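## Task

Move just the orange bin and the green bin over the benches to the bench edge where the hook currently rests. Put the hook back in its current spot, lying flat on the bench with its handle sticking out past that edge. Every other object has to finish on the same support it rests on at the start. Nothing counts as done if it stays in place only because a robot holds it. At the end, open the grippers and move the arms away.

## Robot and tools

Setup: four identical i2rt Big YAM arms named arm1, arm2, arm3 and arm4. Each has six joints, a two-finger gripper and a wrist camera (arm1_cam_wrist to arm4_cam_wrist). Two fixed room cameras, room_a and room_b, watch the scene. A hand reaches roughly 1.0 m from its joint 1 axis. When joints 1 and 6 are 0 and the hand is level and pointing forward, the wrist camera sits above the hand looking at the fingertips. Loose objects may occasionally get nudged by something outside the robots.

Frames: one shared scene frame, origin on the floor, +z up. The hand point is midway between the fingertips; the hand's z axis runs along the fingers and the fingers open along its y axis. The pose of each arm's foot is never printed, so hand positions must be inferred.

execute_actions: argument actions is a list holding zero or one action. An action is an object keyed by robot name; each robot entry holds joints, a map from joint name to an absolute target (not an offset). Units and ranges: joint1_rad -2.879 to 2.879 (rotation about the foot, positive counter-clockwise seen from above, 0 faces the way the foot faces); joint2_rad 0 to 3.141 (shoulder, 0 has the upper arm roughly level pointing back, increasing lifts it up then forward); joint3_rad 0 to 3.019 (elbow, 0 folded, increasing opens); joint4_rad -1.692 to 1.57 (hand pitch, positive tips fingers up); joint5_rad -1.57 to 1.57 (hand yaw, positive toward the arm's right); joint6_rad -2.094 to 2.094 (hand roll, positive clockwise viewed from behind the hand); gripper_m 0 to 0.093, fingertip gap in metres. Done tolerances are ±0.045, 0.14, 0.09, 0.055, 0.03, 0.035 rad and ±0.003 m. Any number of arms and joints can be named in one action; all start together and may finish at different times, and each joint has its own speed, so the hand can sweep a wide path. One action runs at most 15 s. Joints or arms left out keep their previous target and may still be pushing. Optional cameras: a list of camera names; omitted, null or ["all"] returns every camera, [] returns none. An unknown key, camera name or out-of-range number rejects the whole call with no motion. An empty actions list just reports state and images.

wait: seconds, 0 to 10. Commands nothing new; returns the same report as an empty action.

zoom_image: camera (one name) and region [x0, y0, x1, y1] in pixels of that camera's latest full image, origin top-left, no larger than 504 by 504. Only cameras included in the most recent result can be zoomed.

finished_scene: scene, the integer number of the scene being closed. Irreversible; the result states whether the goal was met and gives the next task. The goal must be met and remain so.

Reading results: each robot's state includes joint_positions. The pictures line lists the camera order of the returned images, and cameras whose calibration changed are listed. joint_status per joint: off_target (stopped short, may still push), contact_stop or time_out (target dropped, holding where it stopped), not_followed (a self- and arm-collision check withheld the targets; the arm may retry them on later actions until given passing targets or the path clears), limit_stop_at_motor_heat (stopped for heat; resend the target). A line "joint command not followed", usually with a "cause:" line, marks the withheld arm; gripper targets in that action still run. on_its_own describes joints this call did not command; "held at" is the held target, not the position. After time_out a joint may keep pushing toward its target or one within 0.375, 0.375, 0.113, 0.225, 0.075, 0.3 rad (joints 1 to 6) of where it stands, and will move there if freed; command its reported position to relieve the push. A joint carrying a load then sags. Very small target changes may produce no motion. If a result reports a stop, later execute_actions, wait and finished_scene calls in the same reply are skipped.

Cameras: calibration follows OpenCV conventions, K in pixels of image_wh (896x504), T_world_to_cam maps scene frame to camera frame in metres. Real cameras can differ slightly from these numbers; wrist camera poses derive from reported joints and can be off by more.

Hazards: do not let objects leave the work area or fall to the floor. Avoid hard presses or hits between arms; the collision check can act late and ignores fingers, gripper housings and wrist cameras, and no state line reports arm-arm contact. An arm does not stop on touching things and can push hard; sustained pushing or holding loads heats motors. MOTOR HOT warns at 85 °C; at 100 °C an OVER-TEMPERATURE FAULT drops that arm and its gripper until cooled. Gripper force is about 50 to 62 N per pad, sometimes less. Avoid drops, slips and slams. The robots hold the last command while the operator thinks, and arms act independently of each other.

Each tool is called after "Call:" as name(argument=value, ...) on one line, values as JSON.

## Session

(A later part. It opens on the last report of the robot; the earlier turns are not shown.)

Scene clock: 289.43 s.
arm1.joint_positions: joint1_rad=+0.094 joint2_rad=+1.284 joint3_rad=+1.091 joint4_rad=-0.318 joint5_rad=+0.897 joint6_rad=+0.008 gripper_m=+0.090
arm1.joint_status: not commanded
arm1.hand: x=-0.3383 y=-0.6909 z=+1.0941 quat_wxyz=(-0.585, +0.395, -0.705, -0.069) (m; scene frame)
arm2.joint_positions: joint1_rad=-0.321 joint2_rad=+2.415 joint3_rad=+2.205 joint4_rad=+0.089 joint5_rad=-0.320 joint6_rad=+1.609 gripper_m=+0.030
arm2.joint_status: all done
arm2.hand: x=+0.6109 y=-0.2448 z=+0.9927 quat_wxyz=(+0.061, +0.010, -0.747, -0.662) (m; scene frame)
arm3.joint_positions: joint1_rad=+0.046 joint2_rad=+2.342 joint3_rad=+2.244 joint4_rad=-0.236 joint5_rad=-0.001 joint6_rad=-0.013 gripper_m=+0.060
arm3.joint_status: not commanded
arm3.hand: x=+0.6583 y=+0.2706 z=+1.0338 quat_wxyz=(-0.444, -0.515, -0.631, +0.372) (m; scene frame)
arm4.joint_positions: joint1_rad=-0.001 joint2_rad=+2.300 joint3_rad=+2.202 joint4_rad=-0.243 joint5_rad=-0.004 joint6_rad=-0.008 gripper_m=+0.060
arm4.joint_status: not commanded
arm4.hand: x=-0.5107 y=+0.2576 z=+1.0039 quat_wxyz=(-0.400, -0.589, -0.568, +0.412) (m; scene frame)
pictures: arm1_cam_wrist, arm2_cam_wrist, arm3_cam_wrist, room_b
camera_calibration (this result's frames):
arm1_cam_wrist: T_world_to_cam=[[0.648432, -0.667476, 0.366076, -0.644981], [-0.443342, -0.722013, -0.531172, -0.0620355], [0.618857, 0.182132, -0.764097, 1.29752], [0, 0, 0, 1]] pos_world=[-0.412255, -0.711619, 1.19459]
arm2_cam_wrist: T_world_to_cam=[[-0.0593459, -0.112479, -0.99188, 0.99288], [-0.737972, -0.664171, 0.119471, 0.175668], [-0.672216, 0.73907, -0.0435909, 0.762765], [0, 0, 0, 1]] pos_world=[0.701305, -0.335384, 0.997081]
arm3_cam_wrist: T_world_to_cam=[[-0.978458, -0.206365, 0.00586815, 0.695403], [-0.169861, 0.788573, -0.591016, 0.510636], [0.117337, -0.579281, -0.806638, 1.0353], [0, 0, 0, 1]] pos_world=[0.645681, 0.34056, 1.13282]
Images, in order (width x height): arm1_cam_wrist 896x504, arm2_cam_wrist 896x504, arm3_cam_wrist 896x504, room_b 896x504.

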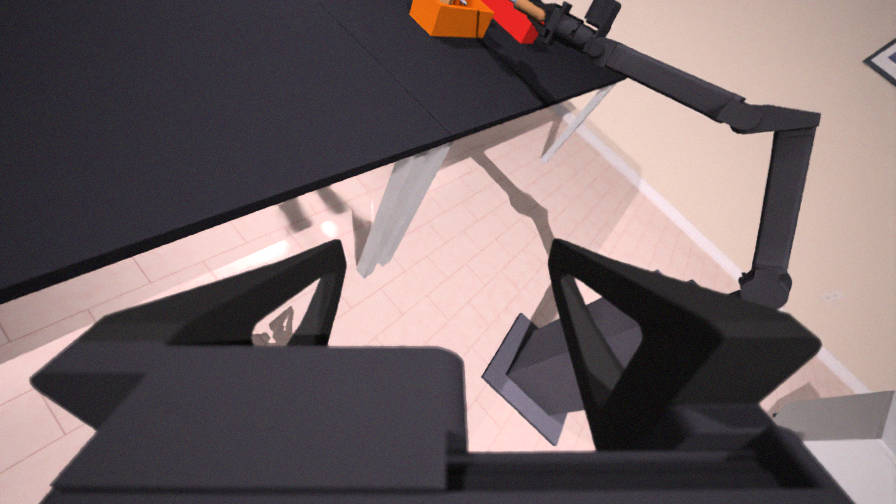

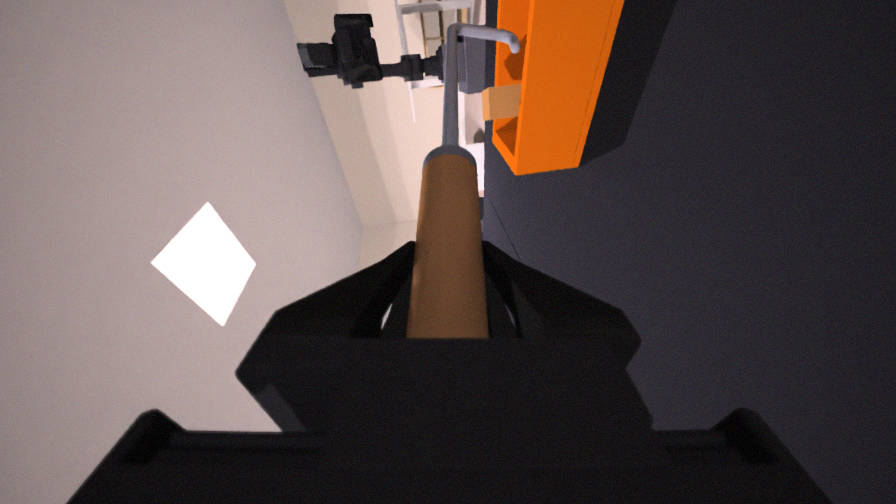

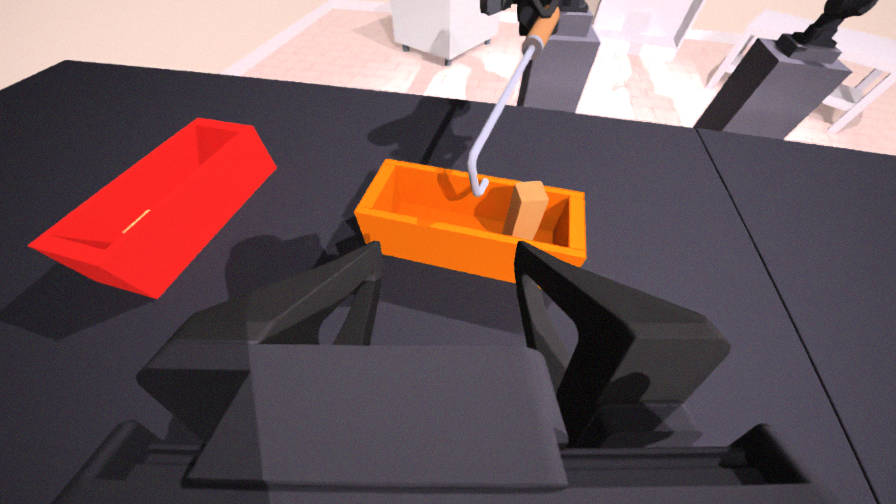

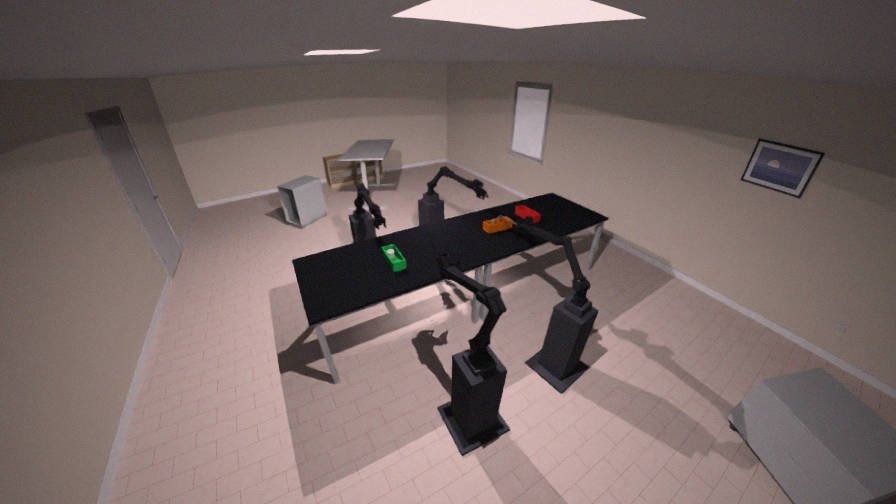

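Call:
execute_actions(actions=[{"arm2":{"joints":{"joint2_rad":2.46,"joint3_rad":2.345}}}], cameras=["arm2_cam_wrist","arm3_cam_wrist"])

Scene clock: 313.17 s.
arm1.joint_positions: joint1_rad=+0.094 joint2_rad=+1.284 joint3_rad=+1.091 joint4_rad=-0.318 joint5_rad=+0.897 joint6_rad=+0.008 gripper_m=+0.090
arm1.joint_status: not commanded
arm1.hand: x=-0.3383 y=-0.6909 z=+1.0941 quat_wxyz=(-0.585, +0.395, -0.705, -0.069) (m; scene frame)
arm2.joint_positions: joint1_rad=-0.321 joint2_rad=+2.468 joint3_rad=+2.249 joint4_rad=+0.089 joint5_rad=-0.320 joint6_rad=+1.609 gripper_m=+0.030
arm2.joint_status: joint3_rad time_out (moved +0.044 of +0.140); the others done
arm2.on_its_own: joint3_rad reads +2.249 and still pushes toward +2.345 since a time_out
arm2.hand: x=+0.6128 y=-0.2359 z=+0.9698 quat_wxyz=(+0.062, +0.009, -0.750, -0.659) (m; scene frame)
arm3.joint_positions: joint1_rad=+0.046 joint2_rad=+2.342 joint3_rad=+2.244 joint4_rad=-0.236 joint5_rad=-0.001 joint6_rad=-0.013 gripper_m=+0.060
arm3.joint_status: not commanded
arm3.hand: x=+0.6583 y=+0.2706 z=+1.0338 quat_wxyz=(-0.444, -0.515, -0.631, +0.372) (m; scene frame)
arm4.joint_positions: joint1_rad=-0.001 joint2_rad=+2.300 joint3_rad=+2.202 joint4_rad=-0.243 joint5_rad=-0.004 joint6_rad=-0.008 gripper_m=+0.060
arm4.joint_status: not commanded
arm4.hand: x=-0.5107 y=+0.2576 z=+1.0039 quat_wxyz=(-0.400, -0.589, -0.568, +0.412) (m; scene frame)
pictures: arm2_cam_wrist, arm3_cam_wrist
camera_calibration (this result's frames):
arm2_cam_wrist: T_world_to_cam=[[-0.0612172, -0.120974, -0.990766, 0.969346], [-0.737725, -0.663134, 0.126552, 0.178951], [-0.67232, 0.73866, -0.0486506, 0.76134], [0, 0, 0, 1]] pos_world=[0.703221, -0.326437, 0.974789]
arm3_cam_wrist: T_world_to_cam=[[-0.978458, -0.206365, 0.00586815, 0.695403], [-0.169861, 0.788573, -0.591016, 0.510636], [0.117337, -0.579281, -0.806638, 1.0353], [0, 0, 0, 1]] pos_world=[0.645681, 0.34056, 1.13282]
Images, in order (width x height): arm2_cam_wrist 896x504, arm3_cam_wrist 896x504.

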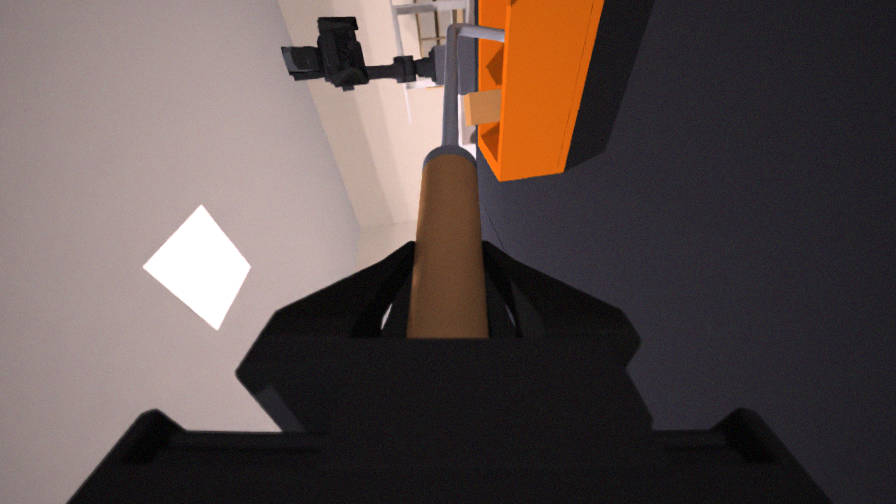

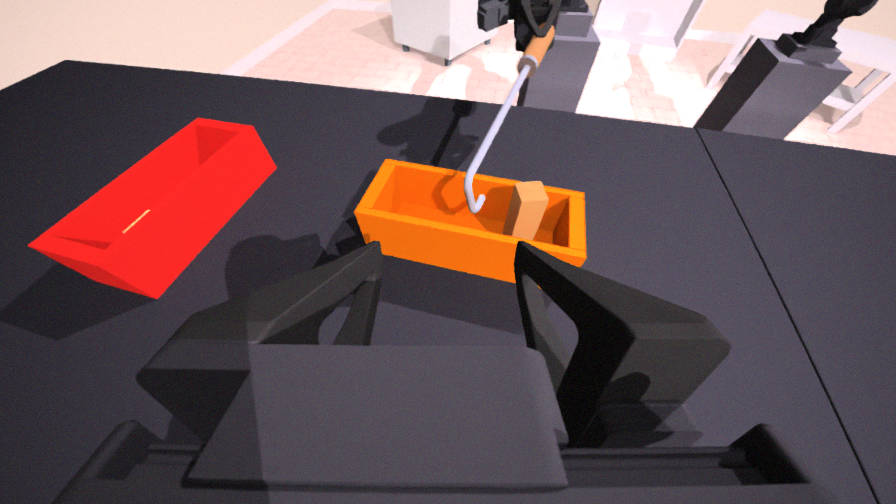

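Call:
execute_actions(actions=[])

Scene clock: 327.97 s.
arm1.joint_positions: joint1_rad=+0.094 joint2_rad=+1.284 joint3_rad=+1.091 joint4_rad=-0.318 joint5_rad=+0.897 joint6_rad=+0.008 gripper_m=+0.090
arm1.joint_status: not commanded
arm1.hand: x=-0.3383 y=-0.6909 z=+1.0941 quat_wxyz=(-0.585, +0.395, -0.705, -0.069) (m; scene frame)
arm2.joint_positions: joint1_rad=-0.321 joint2_rad=+2.468 joint3_rad=+2.249 joint4_rad=+0.089 joint5_rad=-0.320 joint6_rad=+1.609 gripper_m=+0.030
arm2.joint_status: joint3_rad time_out (moved +0.044 of +0.140); the others done
arm2.on_its_own: joint3_rad reads +2.249 and still pushes toward +2.345 since a time_out
arm2.hand: x=+0.6128 y=-0.2359 z=+0.9698 quat_wxyz=(+0.062, +0.009, -0.750, -0.659) (m; scene frame)
arm3.joint_positions: joint1_rad=+0.046 joint2_rad=+2.342 joint3_rad=+2.244 joint4_rad=-0.236 joint5_rad=-0.001 joint6_rad=-0.013 gripper_m=+0.060
arm3.joint_status: not commanded
arm3.hand: x=+0.6583 y=+0.2706 z=+1.0338 quat_wxyz=(-0.444, -0.515, -0.631, +0.372) (m; scene frame)
arm4.joint_positions: joint1_rad=-0.001 joint2_rad=+2.300 joint3_rad=+2.202 joint4_rad=-0.243 joint5_rad=-0.004 joint6_rad=-0.008 gripper_m=+0.060
arm4.joint_status: not commanded
arm4.hand: x=-0.5107 y=+0.2576 z=+1.0039 quat_wxyz=(-0.400, -0.589, -0.568, +0.412) (m; scene frame)
pictures: arm1_cam_wrist, arm2_cam_wrist, arm3_cam_wrist, arm4_cam_wrist, room_a, room_b
camera_calibration (this result's frames):
arm1_cam_wrist: T_world_to_cam=[[0.648432, -0.667476, 0.366076, -0.644981], [-0.443342, -0.722013, -0.531172, -0.0620355], [0.618857, 0.182132, -0.764097, 1.29752], [0, 0, 0, 1]] pos_world=[-0.412255, -0.711619, 1.19459]
arm2_cam_wrist: T_world_to_cam=[[-0.0612172, -0.120974, -0.990766, 0.969346], [-0.737725, -0.663134, 0.126552, 0.178951], [-0.67232, 0.73866, -0.0486506, 0.76134], [0, 0, 0, 1]] pos_world=[0.703221, -0.326437, 0.974789]
arm3_cam_wrist: T_world_to_cam=[[-0.978458, -0.206365, 0.00586815, 0.695403], [-0.169861, 0.788573, -0.591016, 0.510636], [0.117337, -0.579281, -0.806638, 1.0353], [0, 0, 0, 1]] pos_world=[0.645681, 0.34056, 1.13282]
arm4_cam_wrist: T_world_to_cam=[[-0.999057, 0.043024, 0.00575039, -0.525694], [0.0325283, 0.829798, -0.557114, 0.367543], [-0.028741, -0.556402, -0.830416, 1.08252], [0, 0, 0, 1]] pos_world=[-0.506042, 0.319945, 1.10672]
Images, in order (width x height): arm1_cam_wrist 896x504, arm2_cam_wrist 896x504, arm3_cam_wrist 896x504, arm4_cam_wrist 896x504, room_a 896x504, room_b 896x504.

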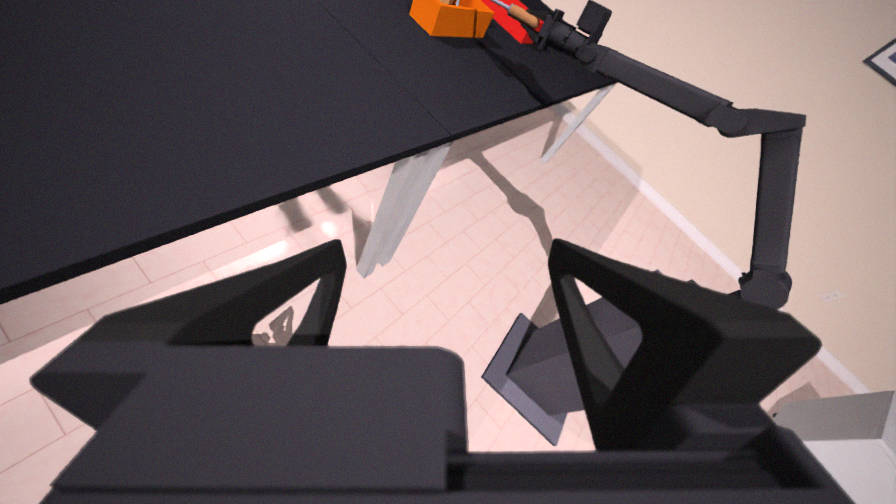

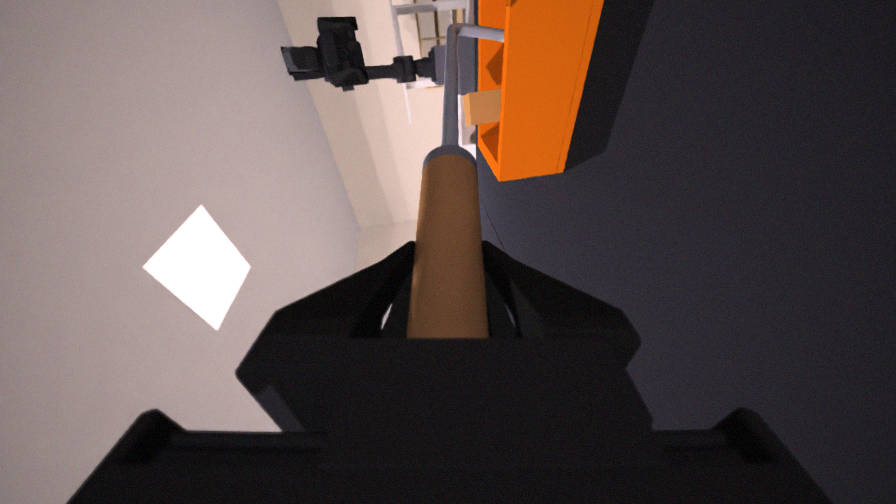

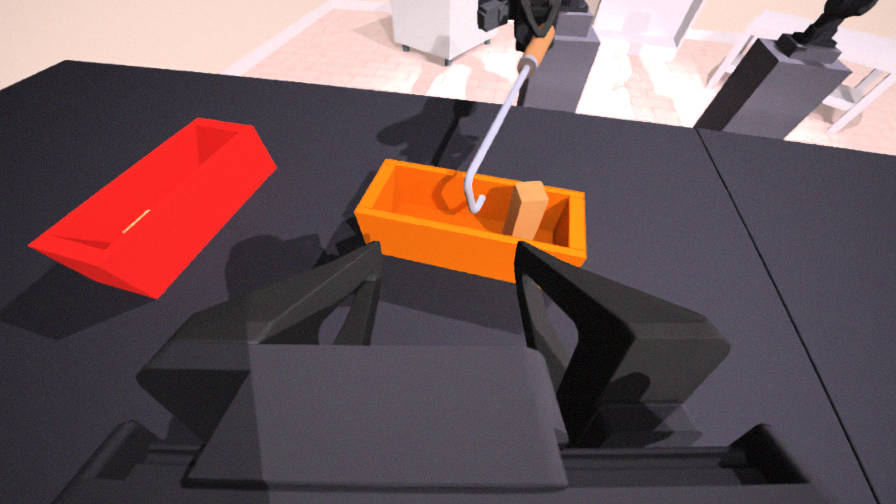

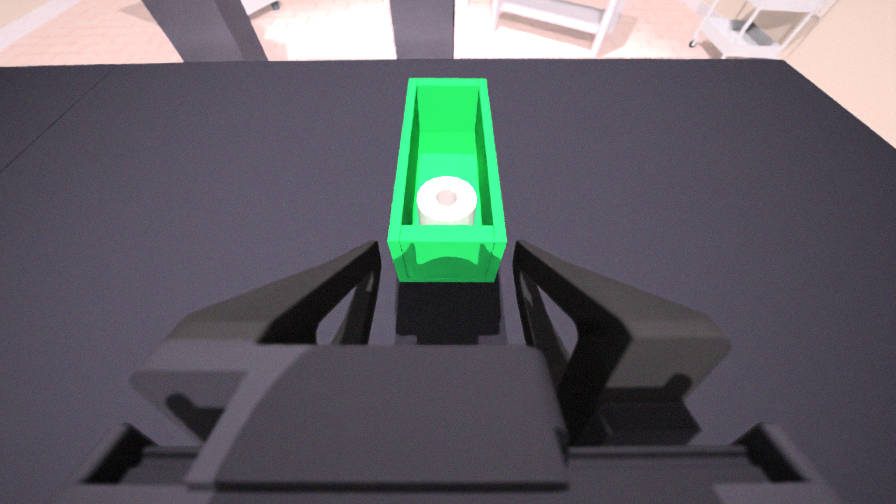

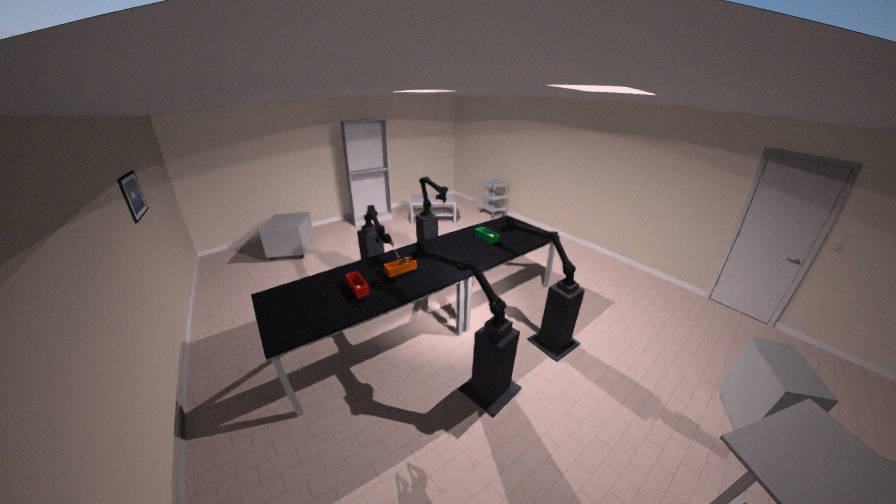

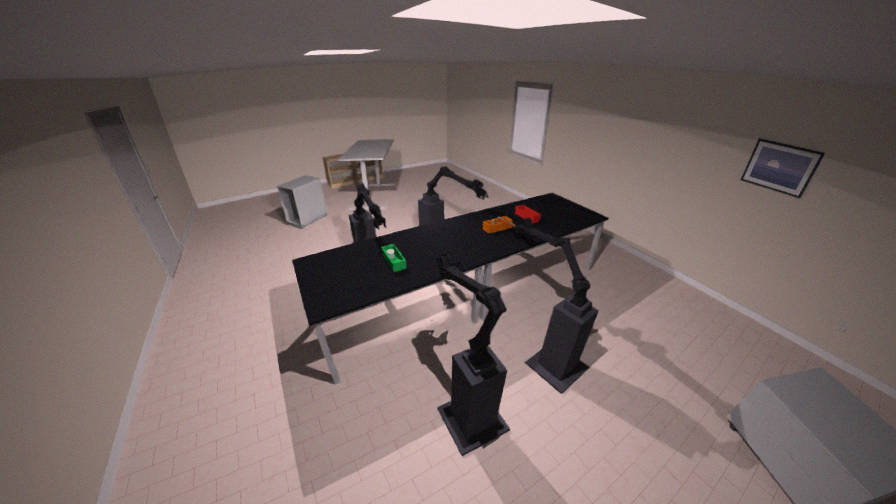

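Call:
execute_actions(actions=[{"arm2":{"joints":{"joint2_rad":2.505,"joint3_rad":2.31}}}], cameras=["arm2_cam_wrist","arm3_cam_wrist"])

Scene clock: 336.07 s.
arm1.joint_positions: joint1_rad=+0.094 joint2_rad=+1.284 joint3_rad=+1.091 joint4_rad=-0.318 joint5_rad=+0.897 joint6_rad=+0.008 gripper_m=+0.090
arm1.joint_status: not commanded
arm1.hand: x=-0.3383 y=-0.6909 z=+1.0941 quat_wxyz=(-0.585, +0.395, -0.705, -0.069) (m; scene frame)
arm2.joint_positions: joint1_rad=-0.321 joint2_rad=+2.511 joint3_rad=+2.249 joint4_rad=+0.089 joint5_rad=-0.320 joint6_rad=+1.607 gripper_m=+0.030
arm2.joint_status: all done
arm2.hand: x=+0.6131 y=-0.2338 z=+0.9287 quat_wxyz=(+0.065, +0.005, -0.763, -0.643) (m; scene frame)
arm3.joint_positions: joint1_rad=+0.046 joint2_rad=+2.342 joint3_rad=+2.244 joint4_rad=-0.236 joint5_rad=-0.001 joint6_rad=-0.013 gripper_m=+0.060
arm3.joint_status: not commanded
arm3.hand: x=+0.6583 y=+0.2706 z=+1.0338 quat_wxyz=(-0.444, -0.515, -0.631, +0.372) (m; scene frame)
arm4.joint_positions: joint1_rad=-0.001 joint2_rad=+2.300 joint3_rad=+2.202 joint4_rad=-0.243 joint5_rad=-0.004 joint6_rad=-0.008 gripper_m=+0.060
arm4.joint_status: not commanded
arm4.hand: x=-0.5107 y=+0.2576 z=+1.0039 quat_wxyz=(-0.400, -0.589, -0.568, +0.412) (m; scene frame)
pictures: arm2_cam_wrist, arm3_cam_wrist
camera_calibration (this result's frames):
arm2_cam_wrist: T_world_to_cam=[[-0.0684818, -0.162378, -0.984349, 0.917691], [-0.736411, -0.65742, 0.15968, 0.155538], [-0.673059, 0.735821, -0.0745553, 0.781901], [0, 0, 0, 1]] pos_world=[0.703651, -0.324073, 0.936787]
arm3_cam_wrist: T_world_to_cam=[[-0.978458, -0.206365, 0.00586815, 0.695403], [-0.169861, 0.788573, -0.591016, 0.510636], [0.117337, -0.579281, -0.806638, 1.0353], [0, 0, 0, 1]] pos_world=[0.645681, 0.34056, 1.13282]
Images, in order (width x height): arm2_cam_wrist 896x504, arm3_cam_wrist 896x504.

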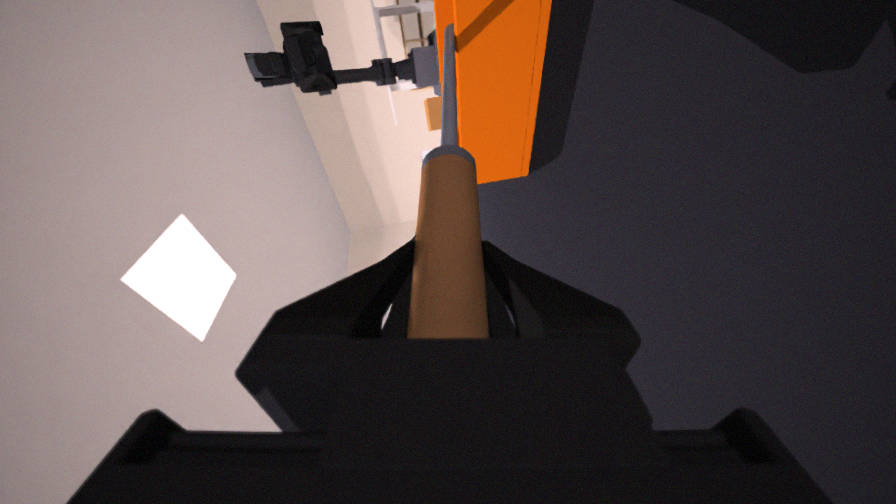

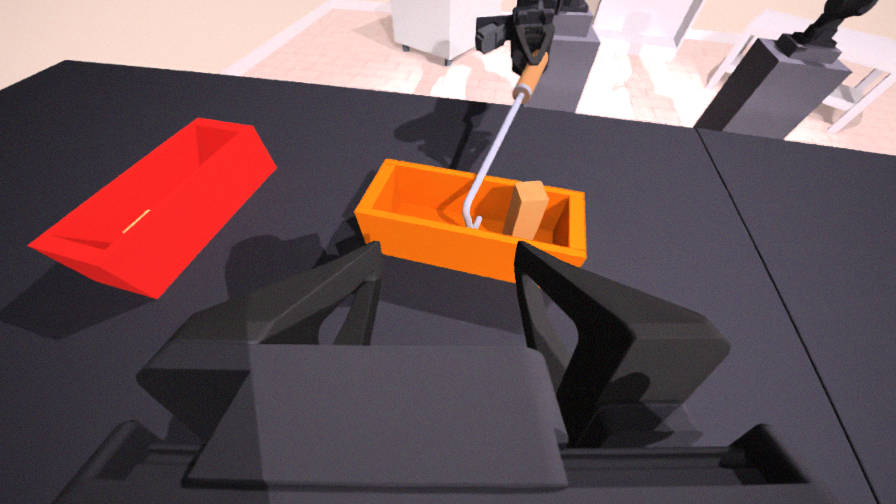

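Call:
execute_actions(actions=[{"arm2":{"joints":{"joint2_rad":2.245,"joint3_rad":2.015,"joint4_rad":0.05}}}], cameras=["arm2_cam_wrist","arm3_cam_wrist"])

Scene clock: 367.93 s.
arm1.joint_positions: joint1_rad=+0.094 joint2_rad=+1.284 joint3_rad=+1.091 joint4_rad=-0.318 joint5_rad=+0.897 joint6_rad=+0.008 gripper_m=+0.090
arm1.joint_status: not commanded
arm1.hand: x=-0.3383 y=-0.6909 z=+1.0941 quat_wxyz=(-0.585, +0.395, -0.705, -0.069) (m; scene frame)
arm2.joint_positions: joint1_rad=-0.321 joint2_rad=+2.305 joint3_rad=+1.998 joint4_rad=+0.039 joint5_rad=-0.319 joint6_rad=+1.603 gripper_m=+0.030
arm2.joint_status: all done
arm2.hand: x=+0.6023 y=-0.2841 z=+0.9578 quat_wxyz=(+0.072, -0.003, -0.791, -0.608) (m; scene frame)
arm3.joint_positions: joint1_rad=+0.046 joint2_rad=+2.342 joint3_rad=+2.244 joint4_rad=-0.236 joint5_rad=-0.001 joint6_rad=-0.013 gripper_m=+0.060
arm3.joint_status: not commanded
arm3.hand: x=+0.6583 y=+0.2706 z=+1.0338 quat_wxyz=(-0.444, -0.515, -0.631, +0.372) (m; scene frame)
arm4.joint_positions: joint1_rad=-0.001 joint2_rad=+2.300 joint3_rad=+2.202 joint4_rad=-0.243 joint5_rad=-0.004 joint6_rad=-0.008 gripper_m=+0.060
arm4.joint_status: not commanded
arm4.hand: x=-0.5107 y=+0.2576 z=+1.0039 quat_wxyz=(-0.400, -0.589, -0.568, +0.412) (m; scene frame)
pictures: arm2_cam_wrist, arm3_cam_wrist
camera_calibration (this result's frames):
arm2_cam_wrist: T_world_to_cam=[[-0.084437, -0.251741, -0.964104, 0.902271], [-0.733011, -0.639707, 0.231234, 0.0443221], [-0.674955, 0.726224, -0.130514, 0.865711], [0, 0, 0, 1]] pos_world=[0.69299, -0.373209, 0.972622]
arm3_cam_wrist: T_world_to_cam=[[-0.978458, -0.206365, 0.00586815, 0.695403], [-0.169861, 0.788573, -0.591016, 0.510636], [0.117337, -0.579281, -0.806638, 1.0353], [0, 0, 0, 1]] pos_world=[0.645681, 0.34056, 1.13282]
Images, in order (width x height): arm2_cam_wrist 896x504, arm3_cam_wrist 896x504.

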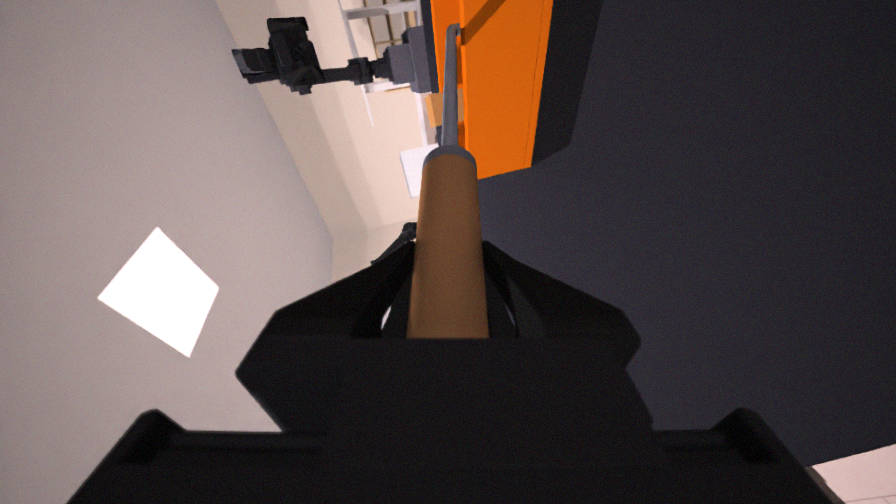

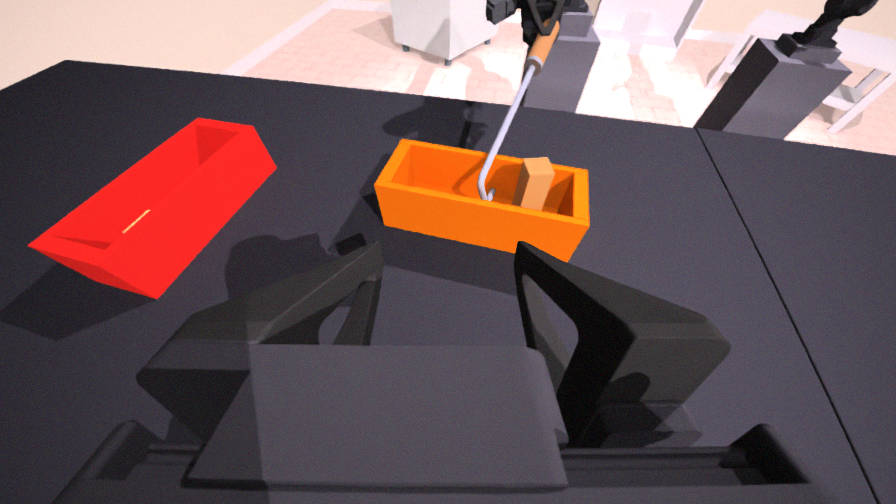

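Call:
execute_actions(actions=[{"arm2":{"joints":{"joint2_rad":1.985,"joint3_rad":1.70,"joint4_rad":0.0}}}], cameras=["arm2_cam_wrist","arm3_cam_wrist"])

Scene clock: 373.03 s.
arm1.joint_positions: joint1_rad=+0.094 joint2_rad=+1.284 joint3_rad=+1.091 joint4_rad=-0.318 joint5_rad=+0.897 joint6_rad=+0.008 gripper_m=+0.090
arm1.joint_status: not commanded
arm1.hand: x=-0.3383 y=-0.6909 z=+1.0941 quat_wxyz=(-0.585, +0.395, -0.705, -0.069) (m; scene frame)
arm2.joint_positions: joint1_rad=-0.321 joint2_rad=+2.037 joint3_rad=+1.684 joint4_rad=-0.014 joint5_rad=-0.318 joint6_rad=+1.604 gripper_m=+0.030
arm2.joint_status: all done
arm2.hand: x=+0.5839 y=-0.3682 z=+0.9911 quat_wxyz=(+0.080, -0.013, -0.819, -0.568) (m; scene frame)
arm3.joint_positions: joint1_rad=+0.046 joint2_rad=+2.342 joint3_rad=+2.244 joint4_rad=-0.236 joint5_rad=-0.001 joint6_rad=-0.013 gripper_m=+0.060
arm3.joint_status: not commanded
arm3.hand: x=+0.6583 y=+0.2706 z=+1.0338 quat_wxyz=(-0.444, -0.515, -0.631, +0.372) (m; scene frame)
arm4.joint_positions: joint1_rad=-0.001 joint2_rad=+2.300 joint3_rad=+2.202 joint4_rad=-0.243 joint5_rad=-0.004 joint6_rad=-0.008 gripper_m=+0.060
arm4.joint_status: not commanded
arm4.hand: x=-0.5107 y=+0.2576 z=+1.0039 quat_wxyz=(-0.400, -0.589, -0.568, +0.412) (m; scene frame)
pictures: arm2_cam_wrist, arm3_cam_wrist
camera_calibration (this result's frames):
arm2_cam_wrist: T_world_to_cam=[[-0.105022, -0.343732, -0.933177, 0.859147], [-0.727582, -0.61313, 0.307728, -0.0998569], [-0.677934, 0.711281, -0.185701, 0.969714], [0, 0, 0, 1]] pos_world=[0.674978, -0.455648, 1.01254]
arm3_cam_wrist: T_world_to_cam=[[-0.978458, -0.206365, 0.00586815, 0.695403], [-0.169861, 0.788573, -0.591016, 0.510636], [0.117337, -0.579281, -0.806638, 1.0353], [0, 0, 0, 1]] pos_world=[0.645681, 0.34056, 1.13282]
Images, in order (width x height): arm2_cam_wrist 896x504, arm3_cam_wrist 896x504.

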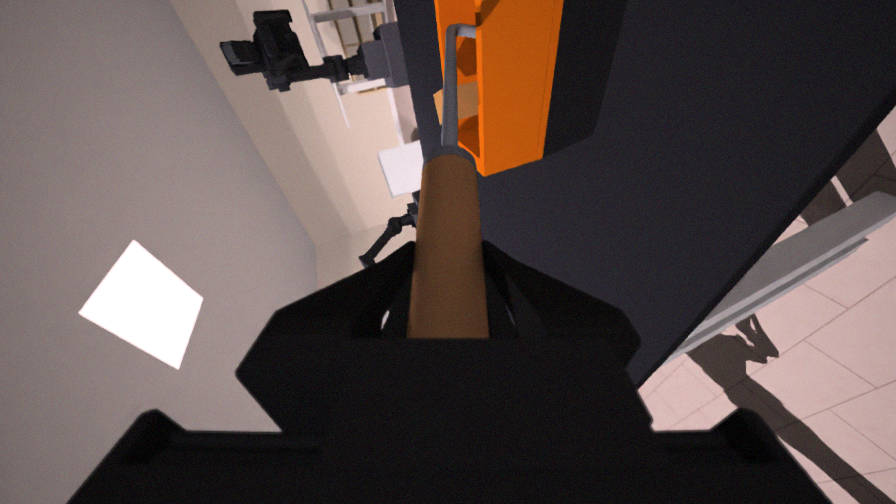

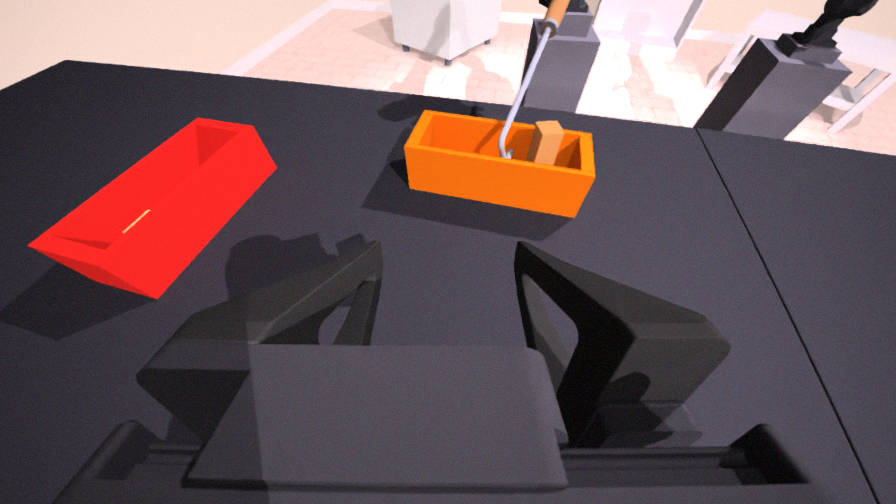

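Call:
execute_actions(actions=[{"arm2":{"joints":{"joint2_rad":1.535,"joint3_rad":1.195,"joint4_rad":-0.10}}}], cameras=["arm2_cam_wrist","arm3_cam_wrist","arm1_cam_wrist"])

Scene clock: 387.17 s.
arm1.joint_positions: joint1_rad=+0.094 joint2_rad=+1.284 joint3_rad=+1.091 joint4_rad=-0.318 joint5_rad=+0.897 joint6_rad=+0.008 gripper_m=+0.090
arm1.joint_status: not commanded
arm1.hand: x=-0.3383 y=-0.6909 z=+1.0941 quat_wxyz=(-0.585, +0.395, -0.705, -0.069) (m; scene frame)
arm2.joint_positions: joint1_rad=-0.321 joint2_rad=+1.565 joint3_rad=+1.179 joint4_rad=-0.114 joint5_rad=-0.318 joint6_rad=+1.603 gripper_m=+0.030
arm2.joint_status: all done
arm2.hand: x=+0.5446 y=-0.5469 z=+1.0224 quat_wxyz=(+0.090, -0.026, -0.853, -0.514) (m; scene frame)
arm3.joint_positions: joint1_rad=+0.046 joint2_rad=+2.342 joint3_rad=+2.244 joint4_rad=-0.236 joint5_rad=-0.001 joint6_rad=-0.013 gripper_m=+0.060
arm3.joint_status: not commanded
arm3.hand: x=+0.6583 y=+0.2706 z=+1.0338 quat_wxyz=(-0.444, -0.515, -0.631, +0.372) (m; scene frame)
arm4.joint_positions: joint1_rad=-0.001 joint2_rad=+2.300 joint3_rad=+2.202 joint4_rad=-0.243 joint5_rad=-0.004 joint6_rad=-0.008 gripper_m=+0.060
arm4.joint_status: not commanded
arm4.hand: x=-0.5107 y=+0.2576 z=+1.0039 quat_wxyz=(-0.400, -0.589, -0.568, +0.412) (m; scene frame)
pictures: arm1_cam_wrist, arm2_cam_wrist, arm3_cam_wrist
camera_calibration (this result's frames):
arm1_cam_wrist: T_world_to_cam=[[0.648432, -0.667476, 0.366076, -0.644981], [-0.443342, -0.722013, -0.531172, -0.0620355], [0.618857, 0.182132, -0.764097, 1.29752], [0, 0, 0, 1]] pos_world=[-0.412255, -0.711619, 1.19459]
arm2_cam_wrist: T_world_to_cam=[[-0.130138, -0.46159, -0.877496, 0.715089], [-0.717479, -0.566987, 0.404659, -0.327032], [-0.684315, 0.682247, -0.257395, 1.13692], [0, 0, 0, 1]] pos_world=[0.636433, -0.631004, 1.05246]
arm3_cam_wrist: T_world_to_cam=[[-0.978458, -0.206365, 0.00586815, 0.695403], [-0.169861, 0.788573, -0.591016, 0.510636], [0.117337, -0.579281, -0.806638, 1.0353], [0, 0, 0, 1]] pos_world=[0.645681, 0.34056, 1.13282]
Images, in order (width x height): arm1_cam_wrist 896x504, arm2_cam_wrist 896x504, arm3_cam_wrist 896x504.

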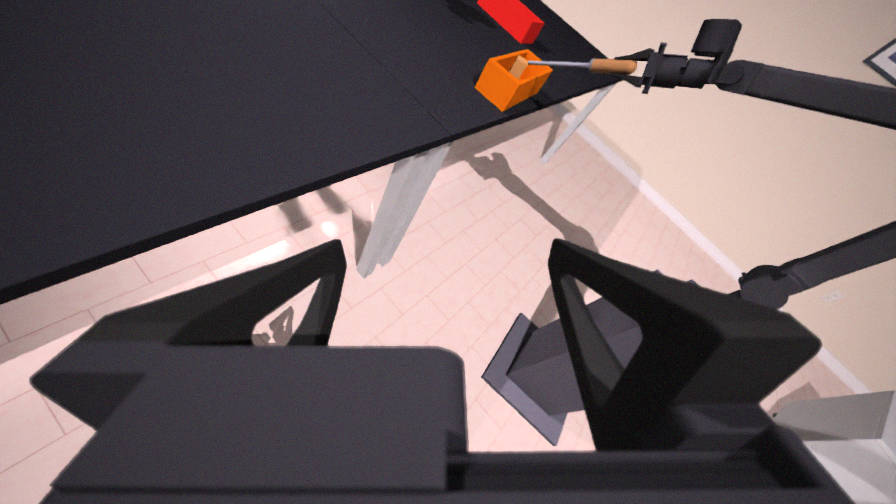

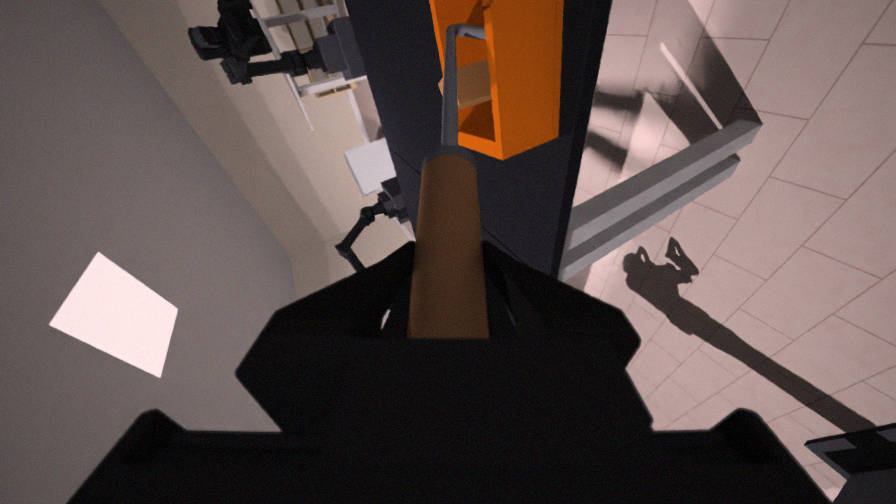

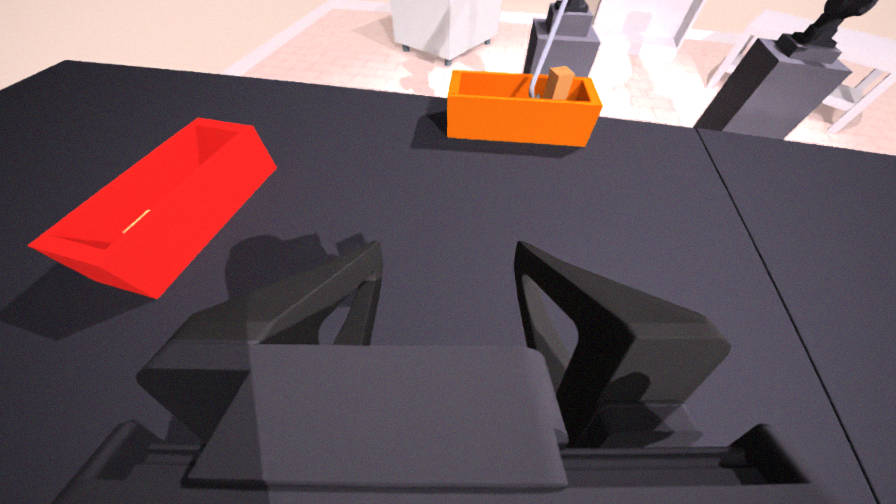

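Call:
zoom_image(camera="arm2_cam_wrist", region=[400, 0, 680, 200])

Call:
zoom_image(camera="arm1_cam_wrist", region=[430, 20, 670, 160])

Region (400, 0, 680, 200) of arm2_cam_wrist's 896x504 image, scaled by 1.800, with more detail than that image has; it fills the top 360 rows of this view, and the rest is white.

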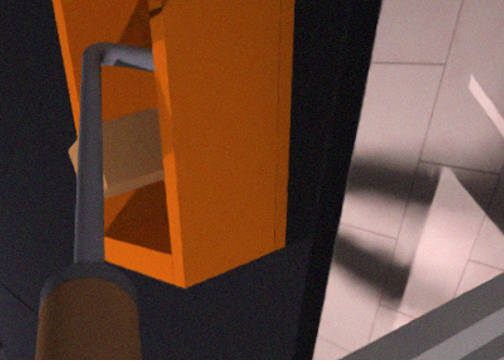

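Region (430, 20, 670, 160) of arm1_cam_wrist's 896x504 image, scaled by 2.100, with more detail than that image has; it fills the top 294 rows of this view, and the rest is white.

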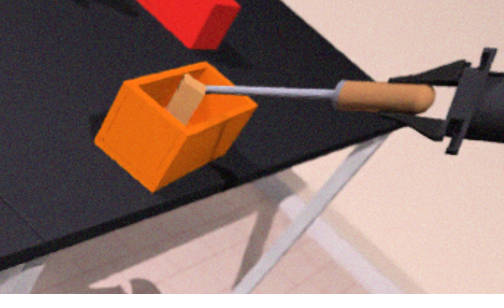

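Call:
execute_actions(actions=[{"arm2":{"joints":{"joint2_rad":1.48,"joint3_rad":1.14}}}], cameras=["arm2_cam_wrist","arm3_cam_wrist","arm1_cam_wrist"])

Call:
zoom_image(camera="arm2_cam_wrist", region=[400, 0, 680, 200])

Call:
zoom_image(camera="arm1_cam_wrist", region=[430, 20, 670, 160])

Scene clock: 409.67 s.
arm1.joint_positions: joint1_rad=+0.094 joint2_rad=+1.284 joint3_rad=+1.091 joint4_rad=-0.318 joint5_rad=+0.897 joint6_rad=+0.008 gripper_m=+0.090
arm1.joint_status: not commanded
arm1.hand: x=-0.3383 y=-0.6909 z=+1.0941 quat_wxyz=(-0.585, +0.395, -0.705, -0.069) (m; scene frame)
arm2.joint_positions: joint1_rad=-0.321 joint2_rad=+1.541 joint3_rad=+1.120 joint4_rad=-0.114 joint5_rad=-0.318 joint6_rad=+1.603 gripper_m=+0.030
arm2.joint_status: all done
arm2.hand: x=+0.5406 y=-0.5651 z=+1.0041 quat_wxyz=(+0.093, -0.030, -0.861, -0.499) (m; scene frame)
arm3.joint_positions: joint1_rad=+0.046 joint2_rad=+2.342 joint3_rad=+2.244 joint4_rad=-0.236 joint5_rad=-0.001 joint6_rad=-0.013 gripper_m=+0.060
arm3.joint_status: not commanded
arm3.hand: x=+0.6583 y=+0.2706 z=+1.0338 quat_wxyz=(-0.444, -0.515, -0.631, +0.372) (m; scene frame)
arm4.joint_positions: joint1_rad=-0.001 joint2_rad=+2.300 joint3_rad=+2.202 joint4_rad=-0.243 joint5_rad=-0.004 joint6_rad=-0.008 gripper_m=+0.060
arm4.joint_status: not commanded
arm4.hand: x=-0.5107 y=+0.2576 z=+1.0039 quat_wxyz=(-0.400, -0.589, -0.568, +0.412) (m; scene frame)
pictures: arm1_cam_wrist, arm2_cam_wrist, arm3_cam_wrist
camera_calibration (this result's frames):
arm1_cam_wrist: T_world_to_cam=[[0.648432, -0.667476, 0.366076, -0.644981], [-0.443342, -0.722013, -0.531172, -0.0620355], [0.618857, 0.182132, -0.764097, 1.29752], [0, 0, 0, 1]] pos_world=[-0.412255, -0.711619, 1.19459]
arm2_cam_wrist: T_world_to_cam=[[-0.136735, -0.491701, -0.859961, 0.659065], [-0.714241, -0.5526, 0.429526, -0.351455], [-0.686413, 0.672951, -0.275633, 1.15604], [0, 0, 0, 1]] pos_world=[0.632617, -0.648111, 1.03637]
arm3_cam_wrist: T_world_to_cam=[[-0.978458, -0.206365, 0.00586815, 0.695403], [-0.169861, 0.788573, -0.591016, 0.510636], [0.117337, -0.579281, -0.806638, 1.0353], [0, 0, 0, 1]] pos_world=[0.645681, 0.34056, 1.13282]
Images, in order (width x height): arm1_cam_wrist 896x504, arm2_cam_wrist 896x504, arm3_cam_wrist 896x504.

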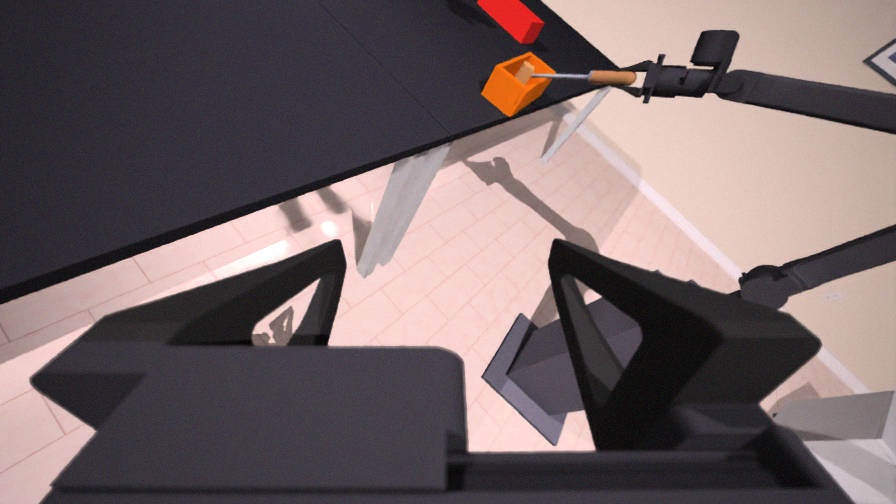

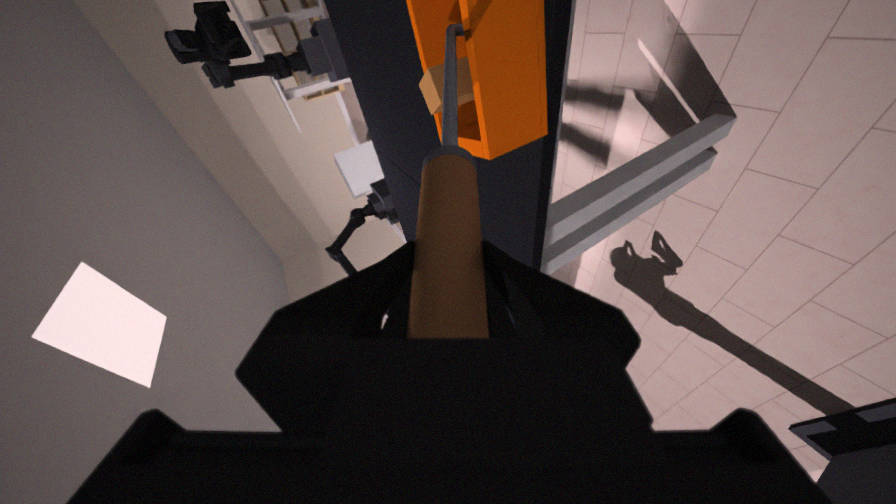

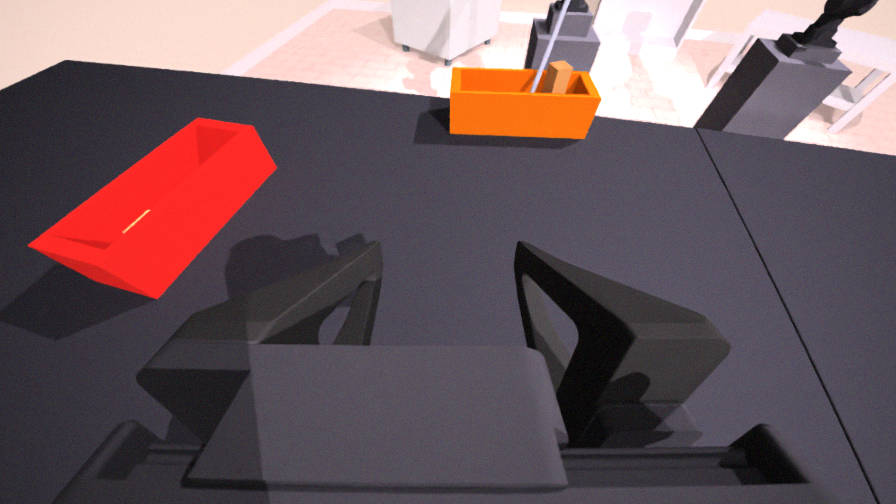

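Region (400, 0, 680, 200) of arm2_cam_wrist's 896x504 image, scaled by 1.800, with more detail than that image has; it fills the top 360 rows of this view, and the rest is white.

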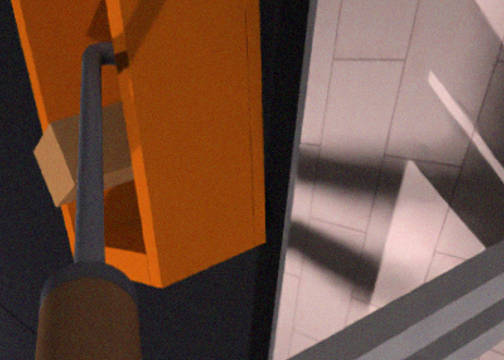

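Region (430, 20, 670, 160) of arm1_cam_wrist's 896x504 image, scaled by 2.100, with more detail than that image has; it fills the top 294 rows of this view, and the rest is white.

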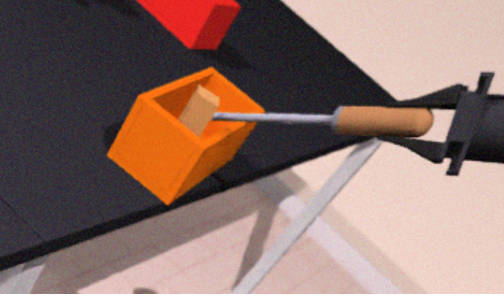

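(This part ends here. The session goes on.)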